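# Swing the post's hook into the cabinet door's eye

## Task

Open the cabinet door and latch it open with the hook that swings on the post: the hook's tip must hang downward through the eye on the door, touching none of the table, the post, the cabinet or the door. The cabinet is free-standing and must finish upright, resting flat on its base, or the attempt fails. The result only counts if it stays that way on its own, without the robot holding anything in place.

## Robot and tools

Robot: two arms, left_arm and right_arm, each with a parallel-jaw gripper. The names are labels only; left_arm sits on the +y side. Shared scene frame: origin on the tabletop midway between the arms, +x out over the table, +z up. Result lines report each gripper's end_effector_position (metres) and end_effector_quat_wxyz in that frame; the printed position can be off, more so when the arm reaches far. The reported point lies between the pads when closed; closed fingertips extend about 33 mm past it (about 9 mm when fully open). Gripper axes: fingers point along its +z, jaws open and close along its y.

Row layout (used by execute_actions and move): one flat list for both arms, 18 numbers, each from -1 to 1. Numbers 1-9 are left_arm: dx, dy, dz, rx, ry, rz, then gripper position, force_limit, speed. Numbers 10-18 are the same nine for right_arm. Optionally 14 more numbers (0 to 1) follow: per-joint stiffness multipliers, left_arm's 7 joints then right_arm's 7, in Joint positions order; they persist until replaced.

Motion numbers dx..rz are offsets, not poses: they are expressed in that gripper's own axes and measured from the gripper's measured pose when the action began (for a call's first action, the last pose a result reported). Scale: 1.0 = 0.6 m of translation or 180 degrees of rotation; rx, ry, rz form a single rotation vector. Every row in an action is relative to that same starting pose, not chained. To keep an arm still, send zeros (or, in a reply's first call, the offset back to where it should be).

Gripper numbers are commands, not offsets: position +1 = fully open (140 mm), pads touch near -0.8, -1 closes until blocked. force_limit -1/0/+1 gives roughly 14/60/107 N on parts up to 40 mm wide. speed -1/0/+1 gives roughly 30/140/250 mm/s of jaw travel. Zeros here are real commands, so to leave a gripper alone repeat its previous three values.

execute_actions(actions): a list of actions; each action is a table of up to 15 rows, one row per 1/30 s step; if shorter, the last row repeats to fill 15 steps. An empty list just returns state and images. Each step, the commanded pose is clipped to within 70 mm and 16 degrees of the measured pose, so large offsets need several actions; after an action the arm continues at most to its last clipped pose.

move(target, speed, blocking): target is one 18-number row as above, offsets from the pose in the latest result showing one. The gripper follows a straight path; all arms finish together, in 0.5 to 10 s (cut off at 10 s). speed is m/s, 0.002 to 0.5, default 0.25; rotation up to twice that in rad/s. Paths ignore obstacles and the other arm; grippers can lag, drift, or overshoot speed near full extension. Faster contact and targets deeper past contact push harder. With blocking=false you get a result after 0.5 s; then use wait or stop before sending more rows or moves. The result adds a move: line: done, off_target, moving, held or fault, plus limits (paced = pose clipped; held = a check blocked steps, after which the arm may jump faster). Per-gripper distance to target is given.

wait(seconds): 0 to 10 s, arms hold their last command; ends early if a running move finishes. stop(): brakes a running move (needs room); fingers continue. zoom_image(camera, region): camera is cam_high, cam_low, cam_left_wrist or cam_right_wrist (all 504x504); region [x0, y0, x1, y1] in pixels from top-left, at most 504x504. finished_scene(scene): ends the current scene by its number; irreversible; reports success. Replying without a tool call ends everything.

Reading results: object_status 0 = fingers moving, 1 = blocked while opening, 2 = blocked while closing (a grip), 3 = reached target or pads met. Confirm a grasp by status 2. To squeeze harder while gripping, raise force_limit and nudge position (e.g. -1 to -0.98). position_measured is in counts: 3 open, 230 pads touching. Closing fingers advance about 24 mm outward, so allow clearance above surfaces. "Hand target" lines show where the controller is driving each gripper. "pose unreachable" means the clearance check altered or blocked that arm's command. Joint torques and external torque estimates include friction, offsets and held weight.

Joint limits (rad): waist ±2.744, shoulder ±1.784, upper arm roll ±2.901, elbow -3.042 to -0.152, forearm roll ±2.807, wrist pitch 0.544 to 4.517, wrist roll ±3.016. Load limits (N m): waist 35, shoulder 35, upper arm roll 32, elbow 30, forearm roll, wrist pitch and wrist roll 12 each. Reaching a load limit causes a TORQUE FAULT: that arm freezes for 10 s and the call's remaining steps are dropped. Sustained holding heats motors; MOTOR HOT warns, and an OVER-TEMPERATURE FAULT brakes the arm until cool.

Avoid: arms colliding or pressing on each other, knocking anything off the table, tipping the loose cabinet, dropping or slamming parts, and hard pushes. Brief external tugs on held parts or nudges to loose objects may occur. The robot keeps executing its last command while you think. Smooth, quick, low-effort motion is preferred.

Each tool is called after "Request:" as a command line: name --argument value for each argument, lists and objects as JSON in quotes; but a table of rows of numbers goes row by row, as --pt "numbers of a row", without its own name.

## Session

Request:
execute_actions --actions '[]'

Scene clock: 0.00 s.
left_arm: end_effector_position=(+0.6175, +0.4865, +0.4196) position_measured=3 object_status=3 end_effector_quat_wxyz=(-0.002, +0.932, -0.361, +0.013) | right_arm: end_effector_position=(+0.1619, -0.1727, +0.3870) position_measured=3 object_status=3 end_effector_quat_wxyz=(-0.531, -0.035, +0.821, -0.208)
Joint positions: left_arm=[ 0.015 -0.004 -0.003 -1.565 -0.007  1.585 -0.778] | right_arm=[ 0.656  0.099 -0.167 -1.845  0.338  0.764  2.22 ]
Joint velocities: left_arm=[-0.001  0.    -0.001  0.     0.002 -0.    -0.   ] | right_arm=[ 0.001 -0.001 -0.001  0.001 -0.     0.    -0.   ]
Joint torques (N m, as the joint torque sensors report them, + toward a larger angle): no reading
External joint torques (N m, as the arm's controller estimates them; a push from outside toward a larger angle lowers the number): no reading
Hand target (left_arm): +0.618, +0.487, +0.420; -0.002, +0.932, -0.361, +0.013
Hand target (right_arm): +0.162, -0.173, +0.387; -0.531, -0.035, +0.821, -0.208
Joint stiffness scale: left_arm=[1. 1. 1. 1. 1. 1. 1.] | right_arm=[1. 1. 1. 1. 1. 1. 1.]

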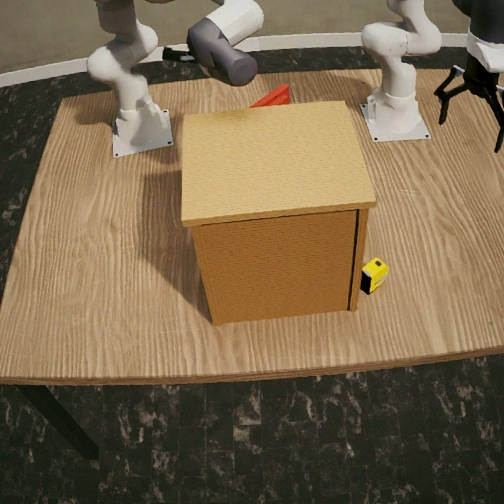

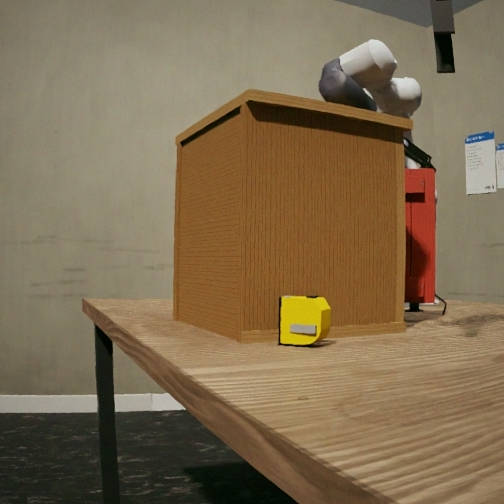

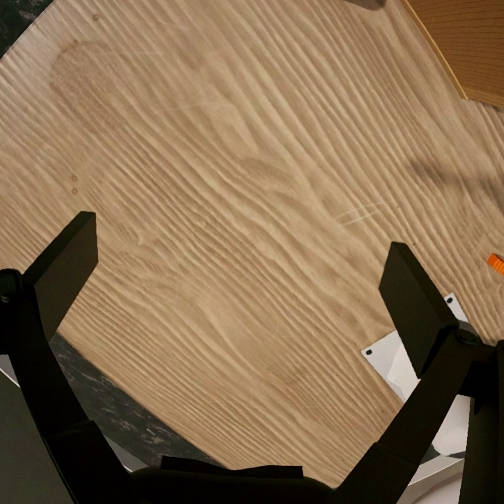

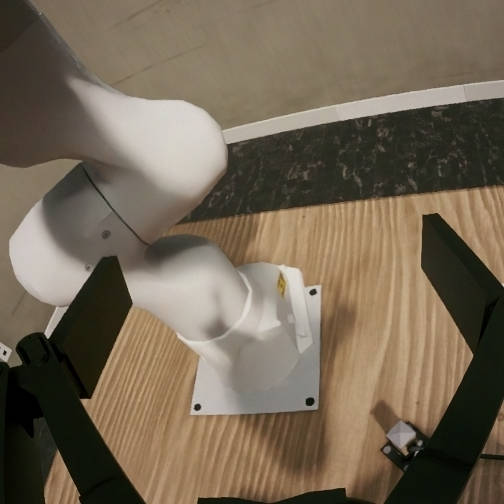

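Request:
move --target '[-0.2,0.467,0.2,0.105,0.296,0.714,-1,0,1,0.085,0.062,-0.137,0.008,-0.393,-0.195,1,-1,0]' --speed 0.4

Scene clock: 34.77 s.
left_arm: end_effector_position=(+0.3411, +0.3603, +0.3013) position_measured=233 object_status=3 end_effector_quat_wxyz=(-0.001, -0.017, +0.921, -0.388) | right_arm: end_effector_position=(+0.2005, -0.1002, +0.4532) position_measured=3 object_status=3 end_effector_quat_wxyz=(-0.001, -0.370, +0.929, +0.007)
Joint positions: left_arm=[-0.915 -1.574  1.022 -2.756  0.382  1.803  1.007] | right_arm=[ 0.895 -0.615 -0.021 -2.054  0.     1.447  1.856]
Joint velocities: left_arm=[-0.003 -0.005  0.002  0.001  0.008 -0.009  0.017] | right_arm=[ 0.001  0.    -0.001 -0.001 -0.     0.004 -0.007]
Joint torques (N m, as the joint torque sensors report them, + toward a larger angle): left_arm=[ -0.44  12.94 -17.    11.81   0.44   2.26   0.33] | right_arm=[  2.02 -11.64  -1.    21.38  -0.1    2.8   -0.56]
External joint torques (N m, as the arm's controller estimates them; a push from outside toward a larger angle lowers the number): left_arm=[-0.46 -1.01  1.68  1.09  0.92 -0.35  0.37] | right_arm=[ 1.98 -2.66 -0.89 -1.16 -0.97  0.38 -0.56]
Hand target (left_arm): +0.341, +0.361, +0.300; +0.001, -0.010, +0.922, -0.387
Hand target (right_arm): +0.202, -0.100, +0.453; +0.002, -0.374, +0.927, +0.007
Off the commanded pose (left_arm): 0.008 m, 2 deg.
Off the commanded pose (right_arm): 0.004 m, 2 deg.
Joint stiffness scale: left_arm=[1. 1. 1. 1. 1. 1. 1.] | right_arm=[1. 1. 1. 1. 1. 1. 1.]
move: off_target (left_arm, right_arm)

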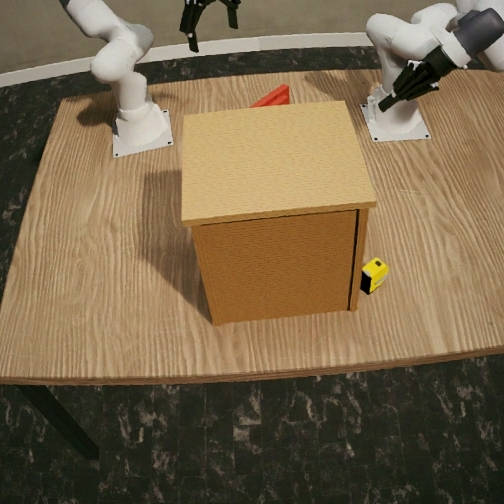

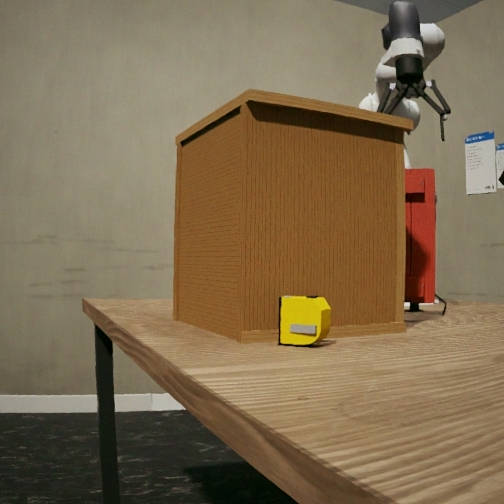

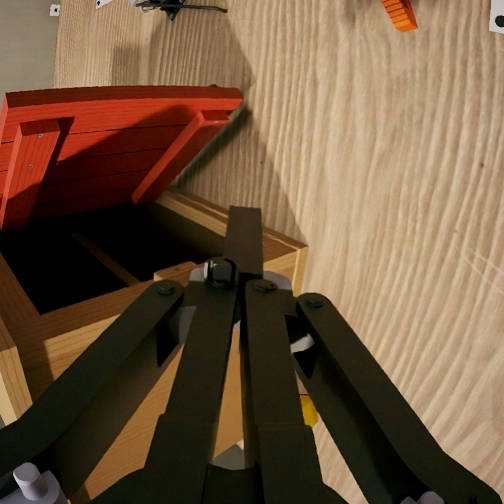

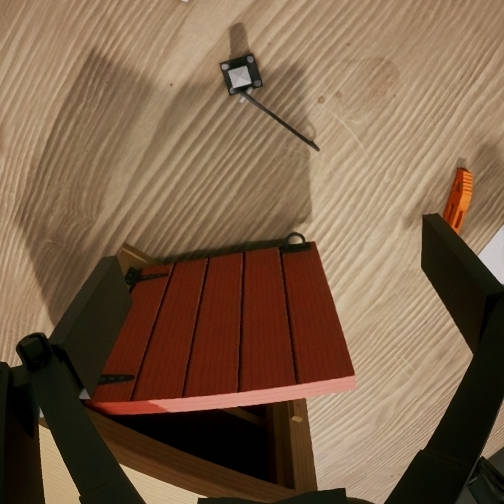

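Request:
move --target '[0.018,-0.165,0.353,0,0,0,-1,0,1,-0.01,0.062,0.538,0.004,0,-0.242,-0.3,-1,0]' --speed 0.2

Scene clock: 66.20 s.
left_arm: end_effector_position=(+0.3332, +0.1399, +0.2200) position_measured=233 object_status=3 end_effector_quat_wxyz=(-0.001, -0.012, +0.922, -0.387) | right_arm: end_effector_position=(+0.1709, -0.0609, +0.1323) position_measured=167 object_status=3 end_effector_quat_wxyz=(+0.003, -0.686, +0.728, +0.005)
Joint positions: left_arm=[-1.39  -1.085  1.087 -2.997  0.443  2.68   0.769] | right_arm=[ 1.231 -0.451 -0.252 -2.766 -0.142  2.333  1.326]
Joint velocities: left_arm=[ 0.001  0.004 -0.    -0.001 -0.007  0.015 -0.005] | right_arm=[ 0.006 -0.    -0.006 -0.001 -0.003  0.009 -0.024]
Joint torques (N m, as the joint torque sensors report them, + toward a larger angle): left_arm=[ -0.79   6.41 -14.22  15.1    0.01   3.37  -0.37] | right_arm=[  2.74 -14.03   1.35  20.24  -0.37   2.9   -0.54]
External joint torques (N m, as the arm's controller estimates them; a push from outside toward a larger angle lowers the number): left_arm=[-0.79  0.29  0.28  0.66 -1.17  0.42 -0.33] | right_arm=[ 2.77 -0.54 -0.64 -1.35 -0.96  0.46 -0.54]
Hand target (left_arm): +0.334, +0.139, +0.221; -0.003, -0.018, +0.921, -0.389
Hand target (right_arm): +0.171, -0.060, +0.132; -0.005, +0.692, -0.722, -0.005
Off the commanded pose (left_arm): 0.005 m, 1 deg.
Off the commanded pose (right_arm): 0.008 m, 1 deg.
Joint stiffness scale: left_arm=[1. 1. 1. 1. 1. 1. 1.] | right_arm=[1. 1. 1. 1. 1. 1. 1.]
move: off_target (left_arm, right_arm)

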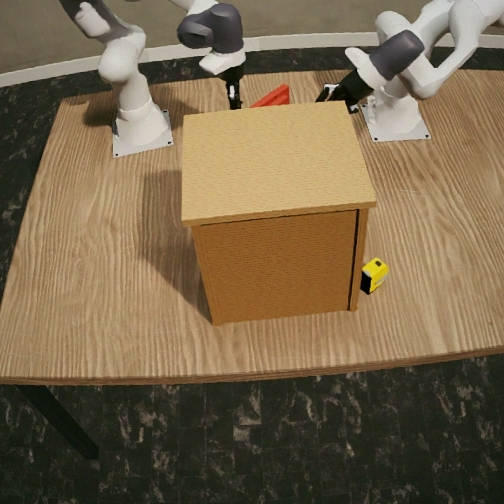

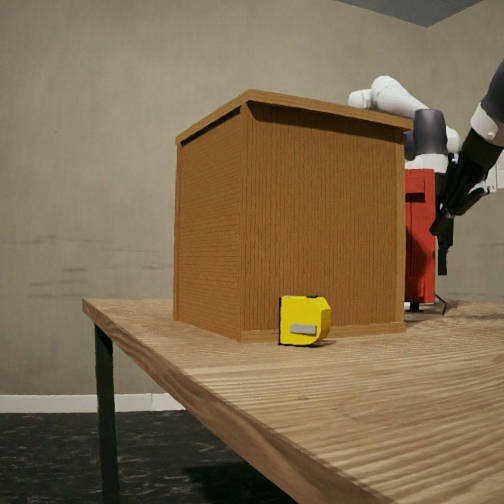

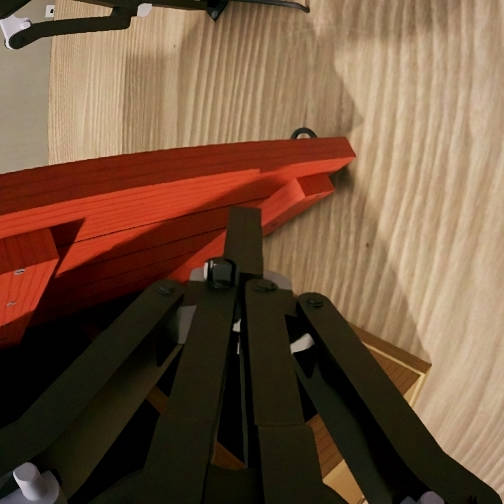

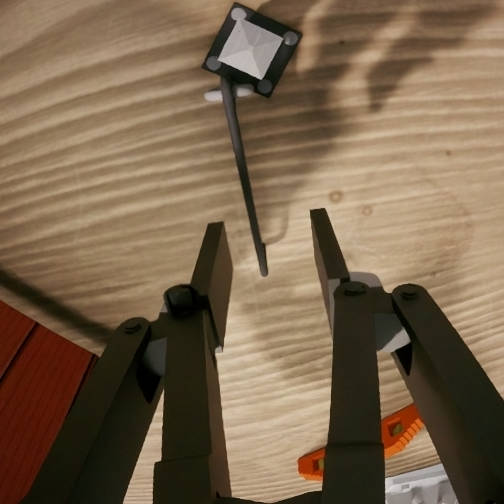

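Request:
move --target '[0,-0.047,0.047,0,0,0,-1,0,1,0.02,-0.015,0.094,0,0,-0.004,-0.3,-1,0]' --speed 0.06

Request:
move --target '[0,-0.018,0.018,0,0,0,-1,0,1,0,0,0,0,0,0,-1,-1,-0.5]' --speed 0.02

Scene clock: 77.03 s.
left_arm: end_effector_position=(+0.3327, +0.1005, +0.2187) position_measured=233 object_status=3 end_effector_quat_wxyz=(-0.000, -0.007, +0.923, -0.386) | right_arm: end_effector_position=(+0.1774, -0.0727, +0.0758) position_measured=167 object_status=3 end_effector_quat_wxyz=(+0.001, -0.686, +0.727, +0.006)
Joint positions: left_arm=[-1.544 -0.96   1.087 -2.955  0.409  2.812  0.721] | right_arm=[ 1.232 -0.33  -0.302 -2.839 -0.15   2.524  1.29 ]
Joint velocities: left_arm=[ 0.     0.004 -0.     0.001 -0.005  0.009 -0.008] | right_arm=[-0.001 -0.     0.001 -0.002 -0.001  0.012 -0.009]
Joint torques (N m, as the joint torque sensors report them, + toward a larger angle): left_arm=[ -1.13   5.2  -14.55  15.89   0.18   3.55  -0.33] | right_arm=[  2.08 -15.52   1.18  18.89  -0.42   2.85  -0.42]
External joint torques (N m, as the arm's controller estimates them; a push from outside toward a larger angle lowers the number): left_arm=[-1.16  0.52 -0.24  0.49 -1.13  0.53 -0.29] | right_arm=[ 2.12 -0.38 -0.51 -0.28 -0.89  0.43 -0.42]
Hand target (left_arm): +0.333, +0.099, +0.220; -0.002, -0.012, +0.922, -0.387
Hand target (right_arm): +0.178, -0.072, +0.075; -0.003, +0.691, -0.723, -0.006
Off the commanded pose (left_arm): 0.002 m, 1 deg.
Off the commanded pose (right_arm): 0.002 m, 1 deg.
Joint stiffness scale: left_arm=[1. 1. 1. 1. 1. 1. 1.] | right_arm=[1. 1. 1. 1. 1. 1. 1.]
move: done

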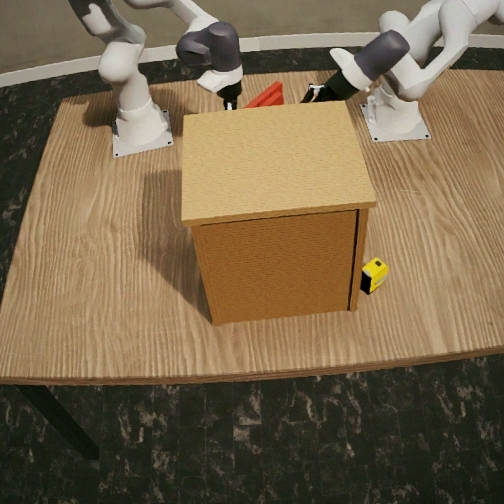

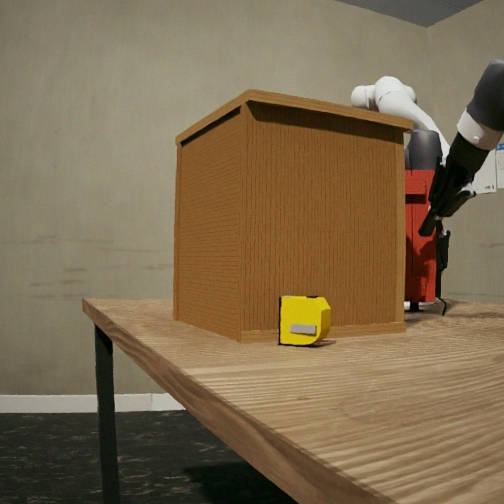

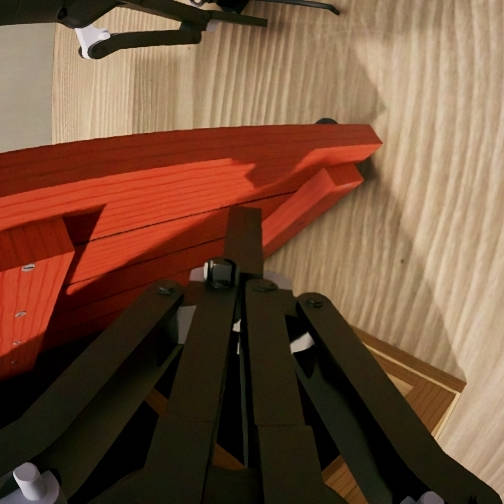

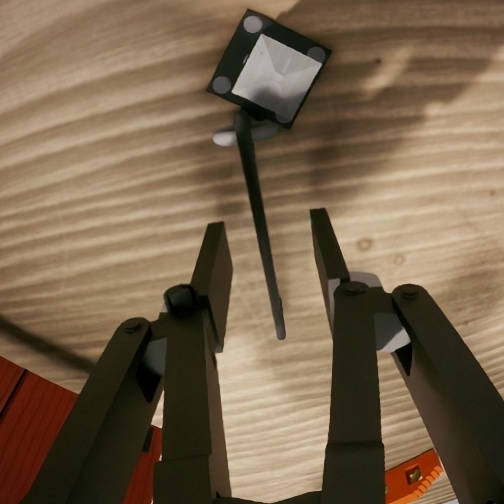

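Scene clock: 78.07 s.
left_arm: end_effector_position=(+0.3314, +0.0860, +0.2177) position_measured=233 object_status=3 end_effector_quat_wxyz=(+0.001, -0.001, +0.923, -0.384) | right_arm: end_effector_position=(+0.1775, -0.0727, +0.0758) position_measured=223 object_status=2 end_effector_quat_wxyz=(+0.001, -0.686, +0.727, +0.006)
Joint positions: left_arm=[-1.601 -0.914  1.089 -2.937  0.394  2.853  0.712] | right_arm=[ 1.232 -0.33  -0.302 -2.839 -0.15   2.524  1.29 ]
Joint velocities: left_arm=[-0.002  0.005 -0.     0.002 -0.011  0.016 -0.006] | right_arm=[ 0.001 -0.    -0.    -0.001 -0.002 -0.     0.001]
Joint torques (N m, as the joint torque sensors report them, + toward a larger angle): left_arm=[ -1.07   4.87 -12.61  15.78   0.27   3.59  -0.32] | right_arm=[  0.64 -16.47   2.    19.16   0.45   2.19  -0.07]
External joint torques (N m, as the arm's controller estimates them; a push from outside toward a larger angle lowers the number): left_arm=[-1.07  0.81  1.59  0.1  -1.08  0.55 -0.29] | right_arm=[ 0.63 -1.32  0.26 -0.09 -0.01 -0.25 -0.07]
Hand target (left_arm): +0.333, +0.085, +0.219; -0.000, -0.007, +0.923, -0.386
Hand target (right_arm): +0.177, -0.073, +0.076; -0.001, +0.686, -0.727, -0.006
Off the commanded pose (left_arm): 0.002 m, 1 deg.
Off the commanded pose (right_arm): 0.000 m, 0 deg.
Joint stiffness scale: left_arm=[1. 1. 1. 1. 1. 1. 1.] | right_arm=[1. 1. 1. 1. 1. 1. 1.]
move: done

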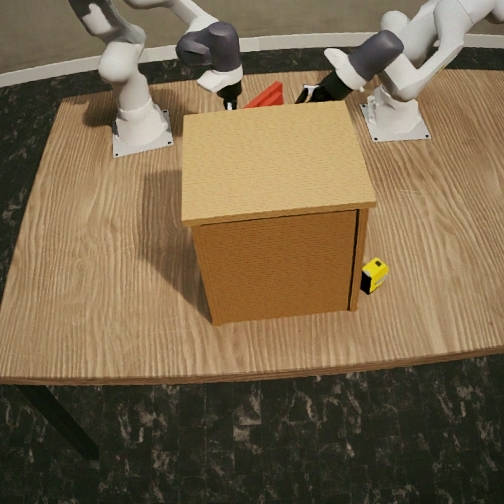

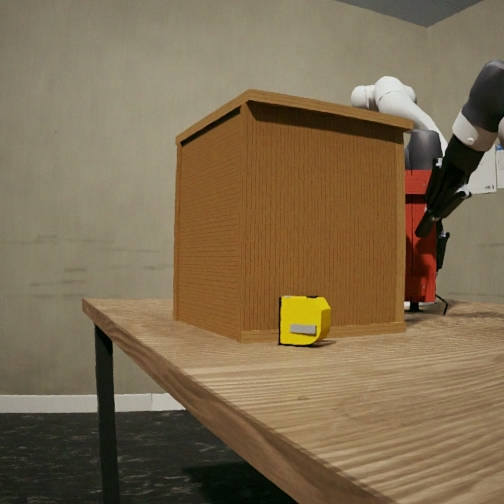

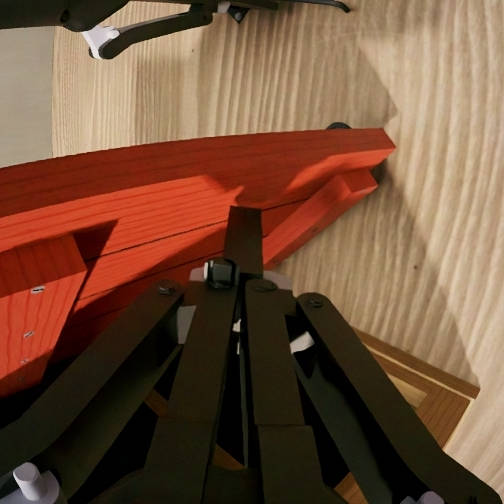

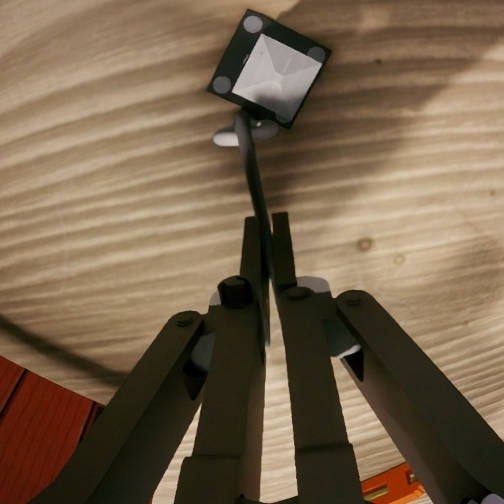

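Request:
move --target '[0.017,-0.014,0.014,0,0,0,-1,0,1,0.002,-0.034,-0.075,0,0,0.089,-1,-1,-0.5]' --speed 0.06

Request:
move --target '[0.012,-0.008,0.008,0,0,0,-1,0,1,0.004,-0.032,0,0,0,0.089,-1,-1,-0.5]' --speed 0.1

Request:
zoom_image --camera "cam_right_wrist" --region '[200, 290, 360, 450]'

Request:
zoom_image --camera "cam_left_wrist" --region '[200, 0, 450, 200]'

Scene clock: 92.33 s.
left_arm: end_effector_position=(+0.3225, +0.0751, +0.2175) position_measured=233 object_status=3 end_effector_quat_wxyz=(+0.003, +0.002, +0.924, -0.383) | right_arm: end_effector_position=(+0.1959, -0.0796, +0.1166) position_measured=223 object_status=2 end_effector_quat_wxyz=(-0.004, -0.583, +0.812, +0.002)
Joint positions: left_arm=[-1.625 -0.885  1.067 -2.944  0.383  2.891  0.69 ] | right_arm=[ 1.116 -0.418 -0.224 -2.785 -0.118  2.366  1.488]
Joint velocities: left_arm=[-0.001  0.001 -0.001  0.    -0.001  0.003 -0.003] | right_arm=[-0.005 -0.001  0.003  0.001  0.001 -0.005  0.024]
Joint torques (N m, as the joint torque sensors report them, + toward a larger angle): left_arm=[ -0.82   3.8  -14.39  14.9    0.28   3.47  -0.35] | right_arm=[ -2.28 -17.79   1.95  24.48   0.38   2.44   0.01]
External joint torques (N m, as the arm's controller estimates them; a push from outside toward a larger angle lowers the number): left_arm=[-0.78  0.35 -0.69 -1.18 -1.09  0.39 -0.31] | right_arm=[-2.27 -3.69  0.38  3.41 -0.19  0.05  0.01]
Hand target (left_arm): +0.321, +0.074, +0.218; +0.001, -0.001, +0.923, -0.384
Hand target (right_arm): +0.199, -0.076, +0.121; +0.000, -0.578, +0.816, +0.005
Off the commanded pose (left_arm): 0.002 m, 0 deg.
Off the commanded pose (right_arm): 0.006 m, 1 deg.
Joint stiffness scale: left_arm=[1. 1. 1. 1. 1. 1. 1.] | right_arm=[1. 1. 1. 1. 1. 1. 1.]
move: off_target (right_arm)

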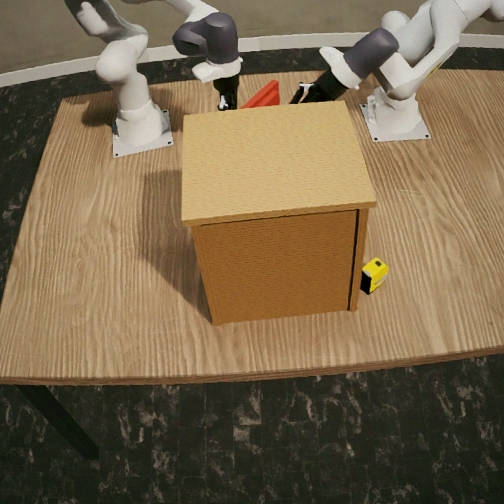

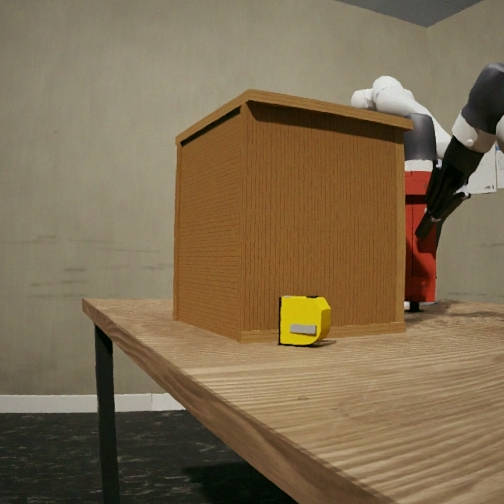

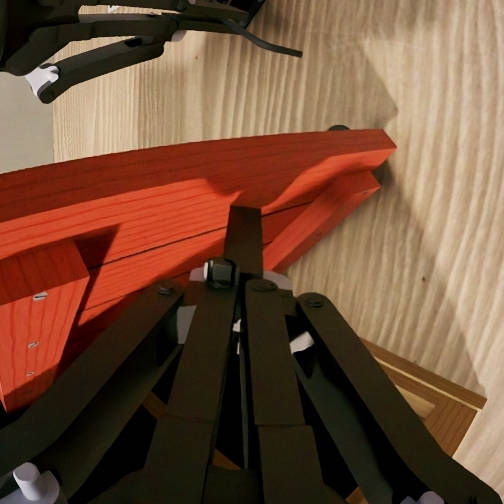

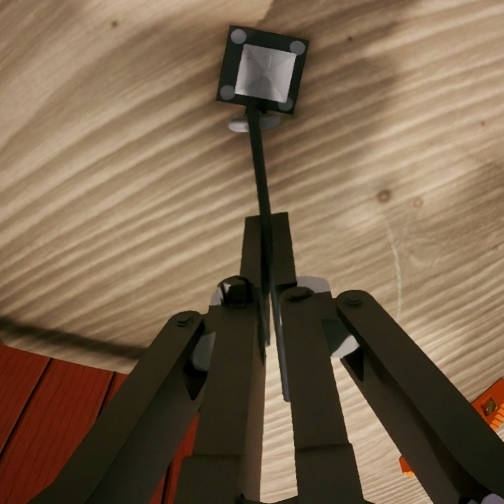

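Scene clock: 94.23 s.
left_arm: end_effector_position=(+0.3166, +0.0694, +0.2174) position_measured=233 object_status=3 end_effector_quat_wxyz=(+0.005, +0.005, +0.924, -0.383) | right_arm: end_effector_position=(+0.2106, -0.0875, +0.1160) position_measured=223 object_status=2 end_effector_quat_wxyz=(-0.006, -0.469, +0.883, +0.002)
Joint positions: left_arm=[-1.636 -0.869  1.052 -2.95   0.378  2.912  0.678] | right_arm=[ 1.009 -0.409 -0.158 -2.783 -0.077  2.369  1.679]
Joint velocities: left_arm=[ 0.001  0.001 -0.001  0.     0.001  0.001 -0.003] | right_arm=[-0.003 -0.     0.001 -0.     0.    -0.     0.026]
Joint torques (N m, as the joint torque sensors report them, + toward a larger angle): left_arm=[ -0.93   3.56 -14.31  15.29   0.26   3.6   -0.29] | right_arm=[ -2.24 -15.08   0.98  22.24  -0.3    2.2   -0.23]
External joint torques (N m, as the arm's controller estimates them; a push from outside toward a larger angle lowers the number): left_arm=[-0.94  0.52 -0.96 -1.08 -1.11  0.49 -0.25] | right_arm=[-2.25 -0.42 -0.01  1.06 -0.88 -0.2  -0.23]
Hand target (left_arm): +0.315, +0.068, +0.217; +0.003, +0.002, +0.924, -0.383
Hand target (right_arm): +0.213, -0.088, +0.116; -0.005, -0.464, +0.886, +0.001
Off the commanded pose (left_arm): 0.002 m, 0 deg.
Off the commanded pose (right_arm): 0.003 m, 1 deg.
Joint stiffness scale: left_arm=[1. 1. 1. 1. 1. 1. 1.] | right_arm=[1. 1. 1. 1. 1. 1. 1.]
move: done

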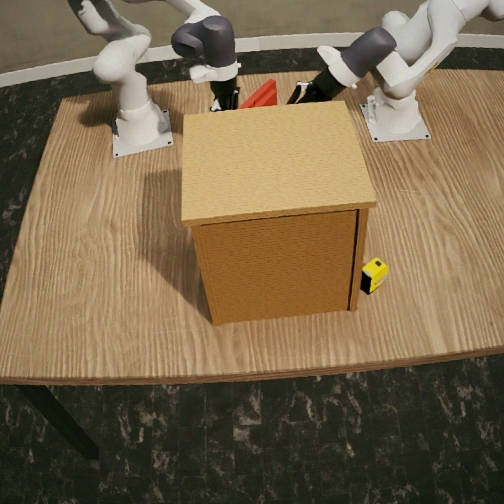

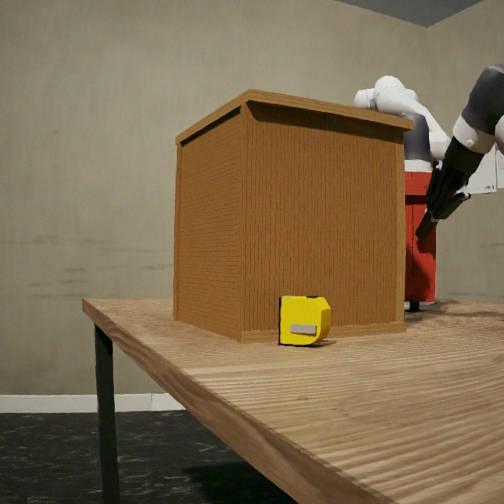

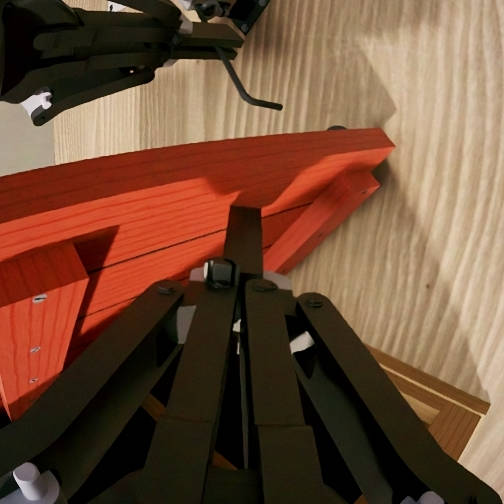

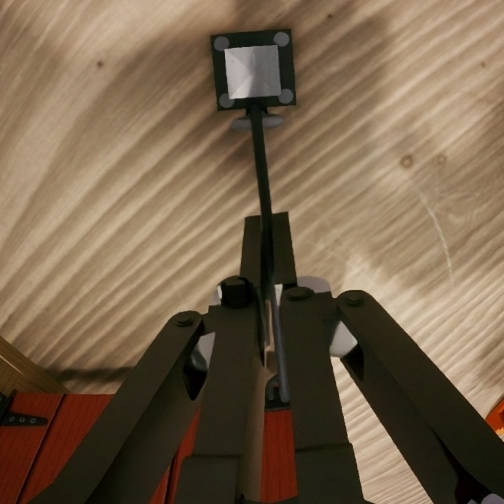

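Region (200, 290, 360, 450) of cam_right_wrist's 504x504 image, scaled by 3.150, with more detail than that image has.

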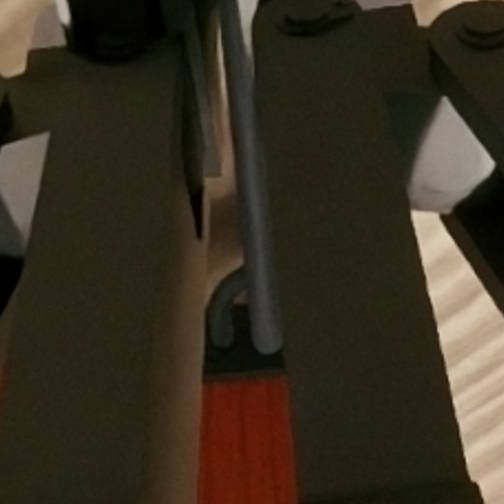

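Region (200, 0, 450, 200) of cam_left_wrist's 504x504 image, scaled by 2.016, with more detail than that image has; it fills the top 403 rows of this view, and the rest is white.

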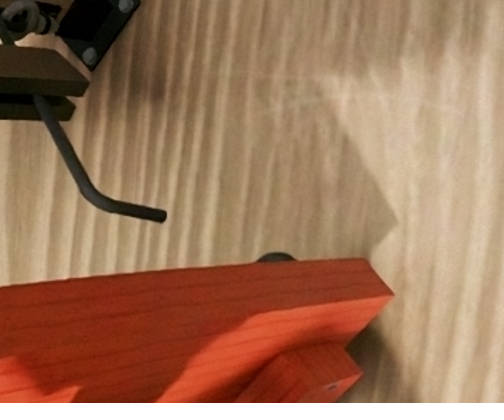

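Request:
move --target '[0.022,-0.023,0.023,0,0,0,-1,0,1,0,0,0.004,0,0,0,-1,-1,-0.5]' --speed 0.012

Request:
zoom_image --camera "cam_right_wrist" --region '[200, 290, 360, 450]'

Request:
zoom_image --camera "cam_left_wrist" --region '[200, 0, 450, 200]'

Scene clock: 112.47 s.
left_arm: end_effector_position=(+0.3031, +0.0512, +0.2159) position_measured=233 object_status=3 end_effector_quat_wxyz=(+0.006, +0.009, +0.924, -0.382) | right_arm: end_effector_position=(+0.2099, -0.0865, +0.1151) position_measured=223 object_status=2 end_effector_quat_wxyz=(-0.006, -0.466, +0.885, +0.002)
Joint positions: left_arm=[-1.689 -0.814  1.025 -2.951  0.352  2.972  0.646] | right_arm=[ 1.011 -0.406 -0.158 -2.783 -0.076  2.373  1.687]
Joint velocities: left_arm=[-0.001  0.003 -0.003  0.    -0.006  0.012 -0.008] | right_arm=[ 0.002  0.001 -0.     0.    -0.001  0.001  0.   ]
Joint torques (N m, as the joint torque sensors report them, + toward a larger angle): left_arm=[ -0.64   1.84 -13.75  16.95   0.31   3.66  -0.27] | right_arm=[  0.37 -14.6   -0.23  19.15   0.04   2.77  -0.42]
External joint torques (N m, as the arm's controller estimates them; a push from outside toward a larger angle lowers the number): left_arm=[-0.68 -0.02 -1.18  0.05 -1.07  0.51 -0.23] | right_arm=[ 0.33 -0.01 -1.24 -1.91 -0.53  0.38 -0.42]
Hand target (left_arm): +0.303, +0.050, +0.217; +0.005, +0.005, +0.924, -0.383
Hand target (right_arm): +0.211, -0.087, +0.114; -0.006, -0.469, +0.883, +0.002
Off the commanded pose (left_arm): 0.002 m, 1 deg.
Off the commanded pose (right_arm): 0.002 m, 0 deg.
Joint stiffness scale: left_arm=[1. 1. 1. 1. 1. 1. 1.] | right_arm=[1. 1. 1. 1. 1. 1. 1.]
move: done

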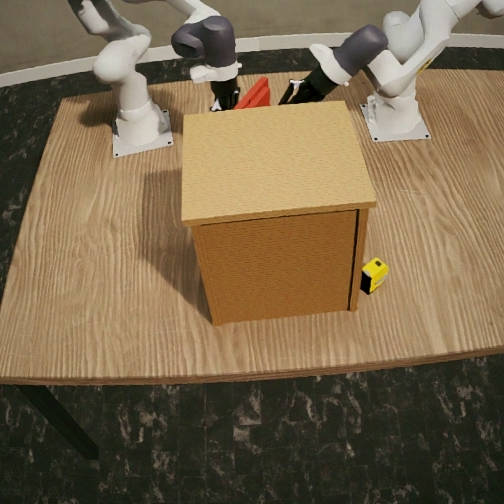

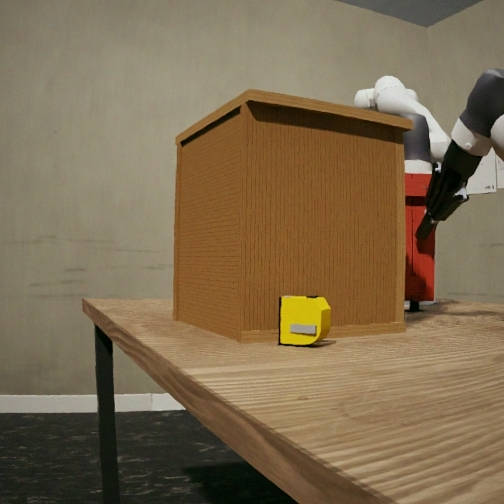

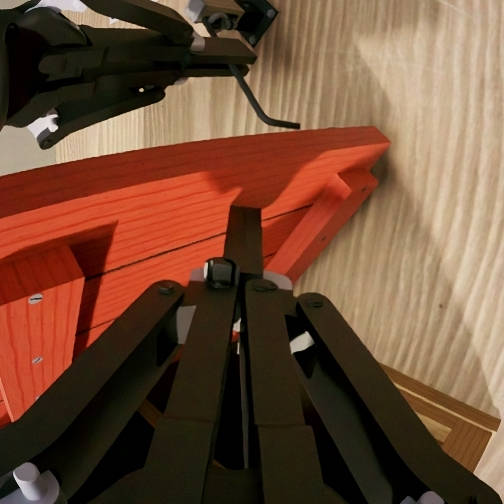

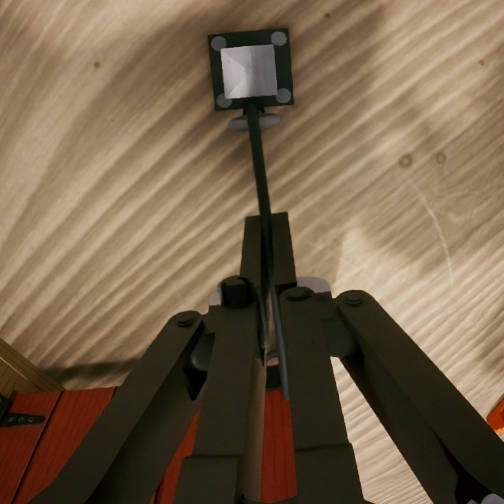

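Region (200, 290, 360, 450) of cam_right_wrist's 504x504 image, scaled by 3.150, with more detail than that image has.

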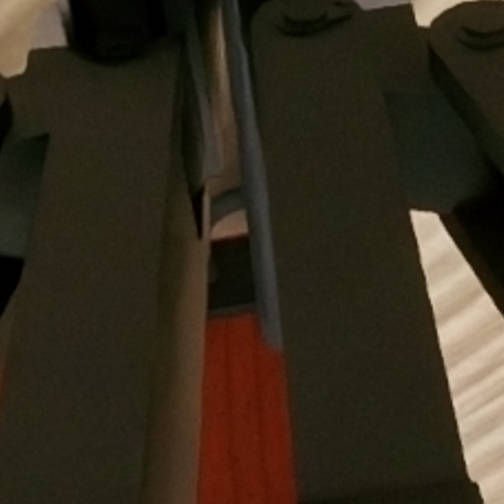

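Region (200, 0, 450, 200) of cam_left_wrist's 504x504 image, scaled by 2.016, with more detail than that image has; it fills the top 403 rows of this view, and the rest is white.

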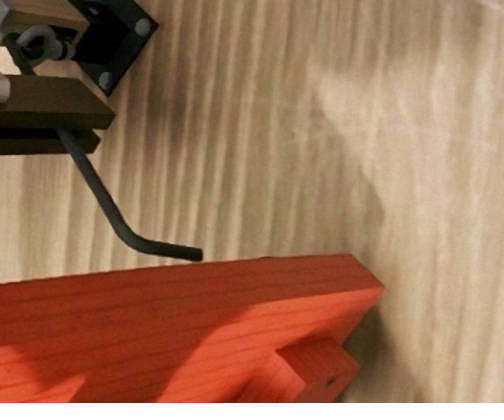

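Request:
move --target '[0.011,-0.013,0.013,0,0,0,-1,0,1,0,-0.004,0.005,0,0,0.006,-1,-1,-0.5]' --speed 0.012

Request:
move --target '[0.1,0.05,-0.05,0,0,-0.1,-1,0,1,0,0,0,0,0,0,-1,-1,-0.5]' --speed 0.1

Request:
zoom_image --camera "cam_right_wrist" --region '[200, 290, 360, 450]'

Request:
zoom_image --camera "cam_left_wrist" --region '[200, 60, 450, 260]'

Scene clock: 132.23 s.
left_arm: end_effector_position=(+0.2958, +0.0416, +0.2141) position_measured=233 object_status=3 end_effector_quat_wxyz=(+0.007, +0.014, +0.925, -0.380) | right_arm: end_effector_position=(+0.2106, -0.0864, +0.1137) position_measured=223 object_status=2 end_effector_quat_wxyz=(-0.005, -0.462, +0.887, +0.002)
Joint positions: left_arm=[-1.72  -0.783  1.014 -2.948  0.34   3.002  0.632] | right_arm=[ 1.009 -0.401 -0.158 -2.784 -0.076  2.379  1.696]
Joint velocities: left_arm=[-0.001  0.002 -0.001  0.003 -0.007  0.01  -0.006] | right_arm=[-0.001  0.001 -0.    -0.001 -0.001  0.003  0.006]
Joint torques (N m, as the joint torque sensors report them, + toward a larger angle): left_arm=[ -0.48   1.19 -12.96  18.22   0.21   3.6   -0.28] | right_arm=[ -0.92 -14.56   0.29  19.05   0.34   2.74  -0.04]
External joint torques (N m, as the arm's controller estimates them; a push from outside toward a larger angle lowers the number): left_arm=[-0.54 -0.06 -0.79  1.06 -1.17  0.42 -0.24] | right_arm=[-0.86  0.25 -0.62 -2.09 -0.23  0.32 -0.04]
Hand target (left_arm): +0.296, +0.040, +0.216; +0.006, +0.009, +0.924, -0.382
Hand target (right_arm): +0.212, -0.088, +0.112; -0.006, -0.458, +0.889, +0.002
Off the commanded pose (left_arm): 0.002 m, 1 deg.
Off the commanded pose (right_arm): 0.003 m, 0 deg.
Joint stiffness scale: left_arm=[1. 1. 1. 1. 1. 1. 1.] | right_arm=[1. 1. 1. 1. 1. 1. 1.]
move: done

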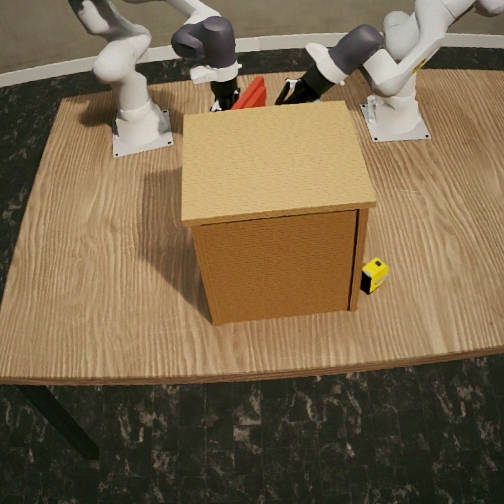

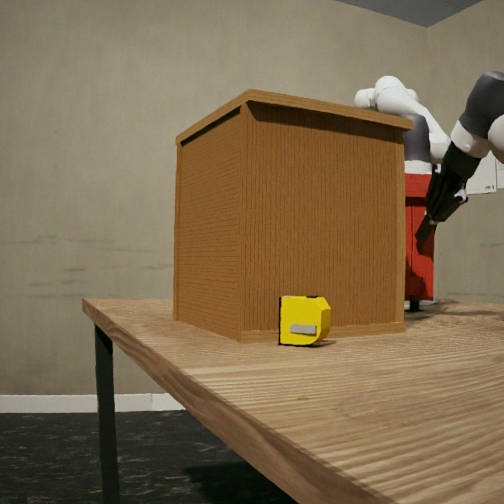

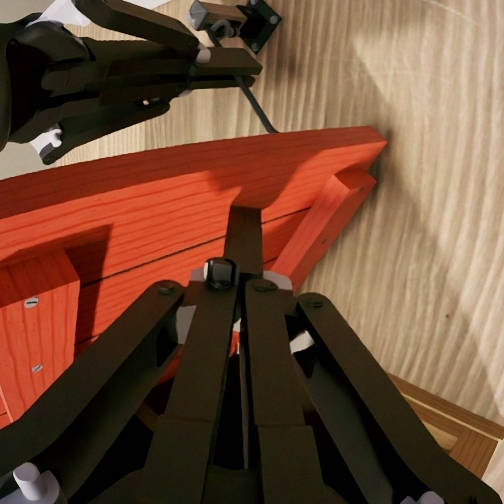

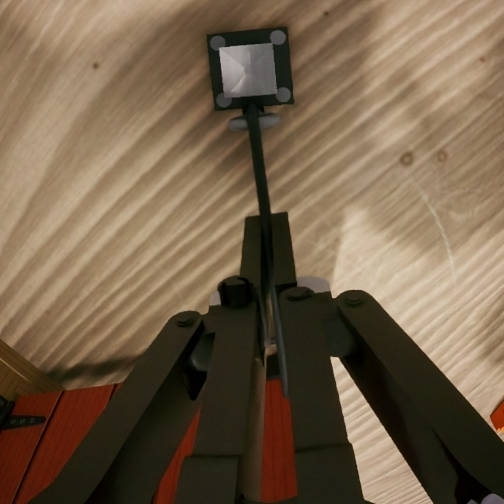

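Scene clock: 134.40 s.
left_arm: end_effector_position=(+0.2384, +0.0827, +0.2183) position_measured=233 object_status=3 end_effector_quat_wxyz=(-0.074, -0.086, +0.929, -0.352) | right_arm: end_effector_position=(+0.2105, -0.0864, +0.1137) position_measured=223 object_status=2 end_effector_quat_wxyz=(-0.005, -0.462, +0.887, +0.002)
Joint positions: left_arm=[-1.627 -1.105  1.037 -3.035  0.684  2.688  0.131] | right_arm=[ 1.01  -0.401 -0.158 -2.784 -0.076  2.379  1.696]
Joint velocities: left_arm=[-0.118 -0.225  0.272 -0.001  0.565 -0.104 -0.364] | right_arm=[ 0.001  0.001 -0.     0.     0.    -0.    -0.   ]
Joint torques (N m, as the joint torque sensors report them, + toward a larger angle): left_arm=[  0.09   5.5  -12.44  14.34   2.18   2.88  -0.44] | right_arm=[  0.75 -16.32   1.32  21.29   0.41   2.12  -0.12]
External joint torques (N m, as the arm's controller estimates them; a push from outside toward a larger angle lowers the number): left_arm=[-0.38 -1.19  1.76 -0.76  1.18 -0.52 -0.41] | right_arm=[ 0.75 -1.64  0.35  0.28 -0.16 -0.27 -0.12]
Hand target (left_arm): +0.237, +0.085, +0.214; -0.082, -0.117, +0.928, -0.345
Hand target (right_arm): +0.211, -0.086, +0.114; -0.005, -0.462, +0.887, +0.002
Off the commanded pose (left_arm): 0.006 m, 7 deg.
Off the commanded pose (right_arm): 0.000 m, 0 deg.
Joint stiffness scale: left_arm=[1. 1. 1. 1. 1. 1. 1.] | right_arm=[1. 1. 1. 1. 1. 1. 1.]
joint sent to its limit (left arm) — the command would take joint 4 (elbow) past its lower limit, so that joint was sent only as far as its limit.
move: off_target (left_arm)

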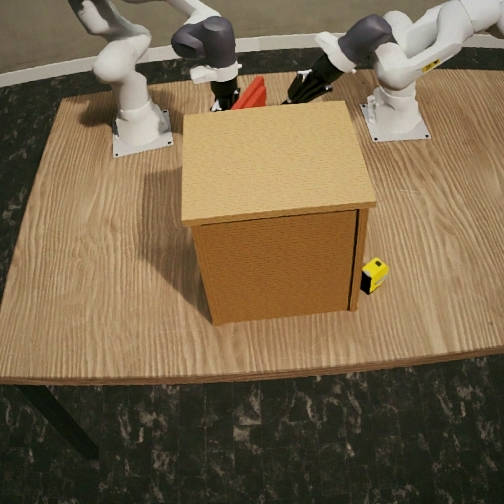

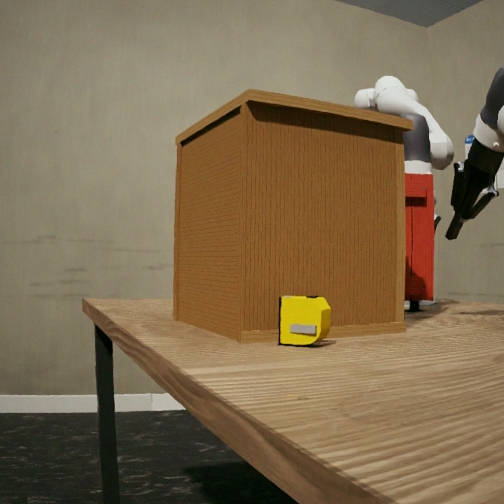

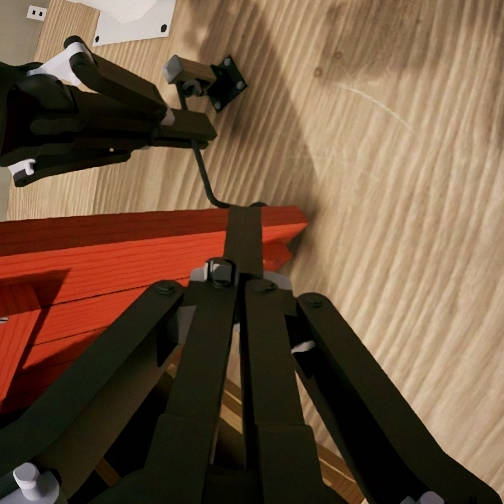

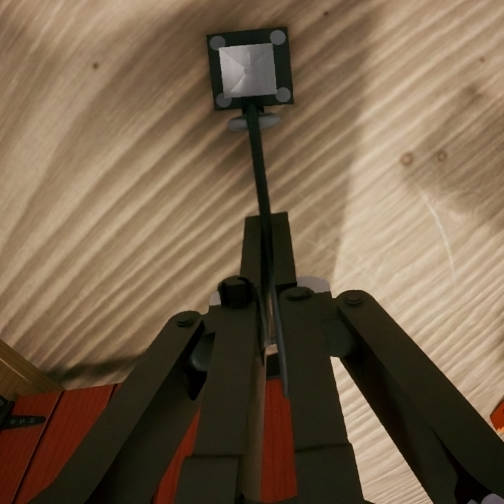

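Region (200, 290, 360, 450) of cam_right_wrist's 504x504 image, scaled by 3.150, with more detail than that image has.

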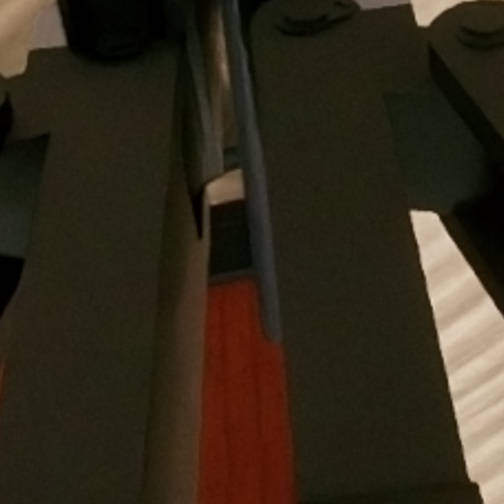

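Region (200, 60, 450, 260) of cam_left_wrist's 504x504 image, scaled by 2.016, with more detail than that image has; it fills the top 403 rows of this view, and the rest is white.

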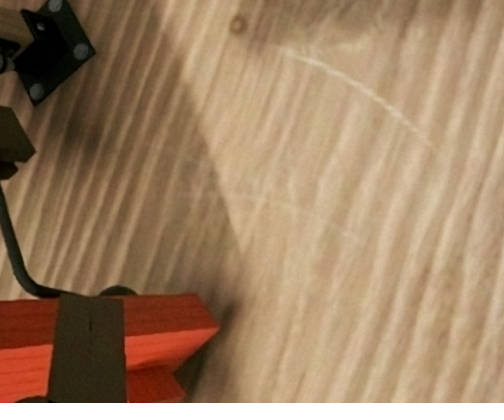

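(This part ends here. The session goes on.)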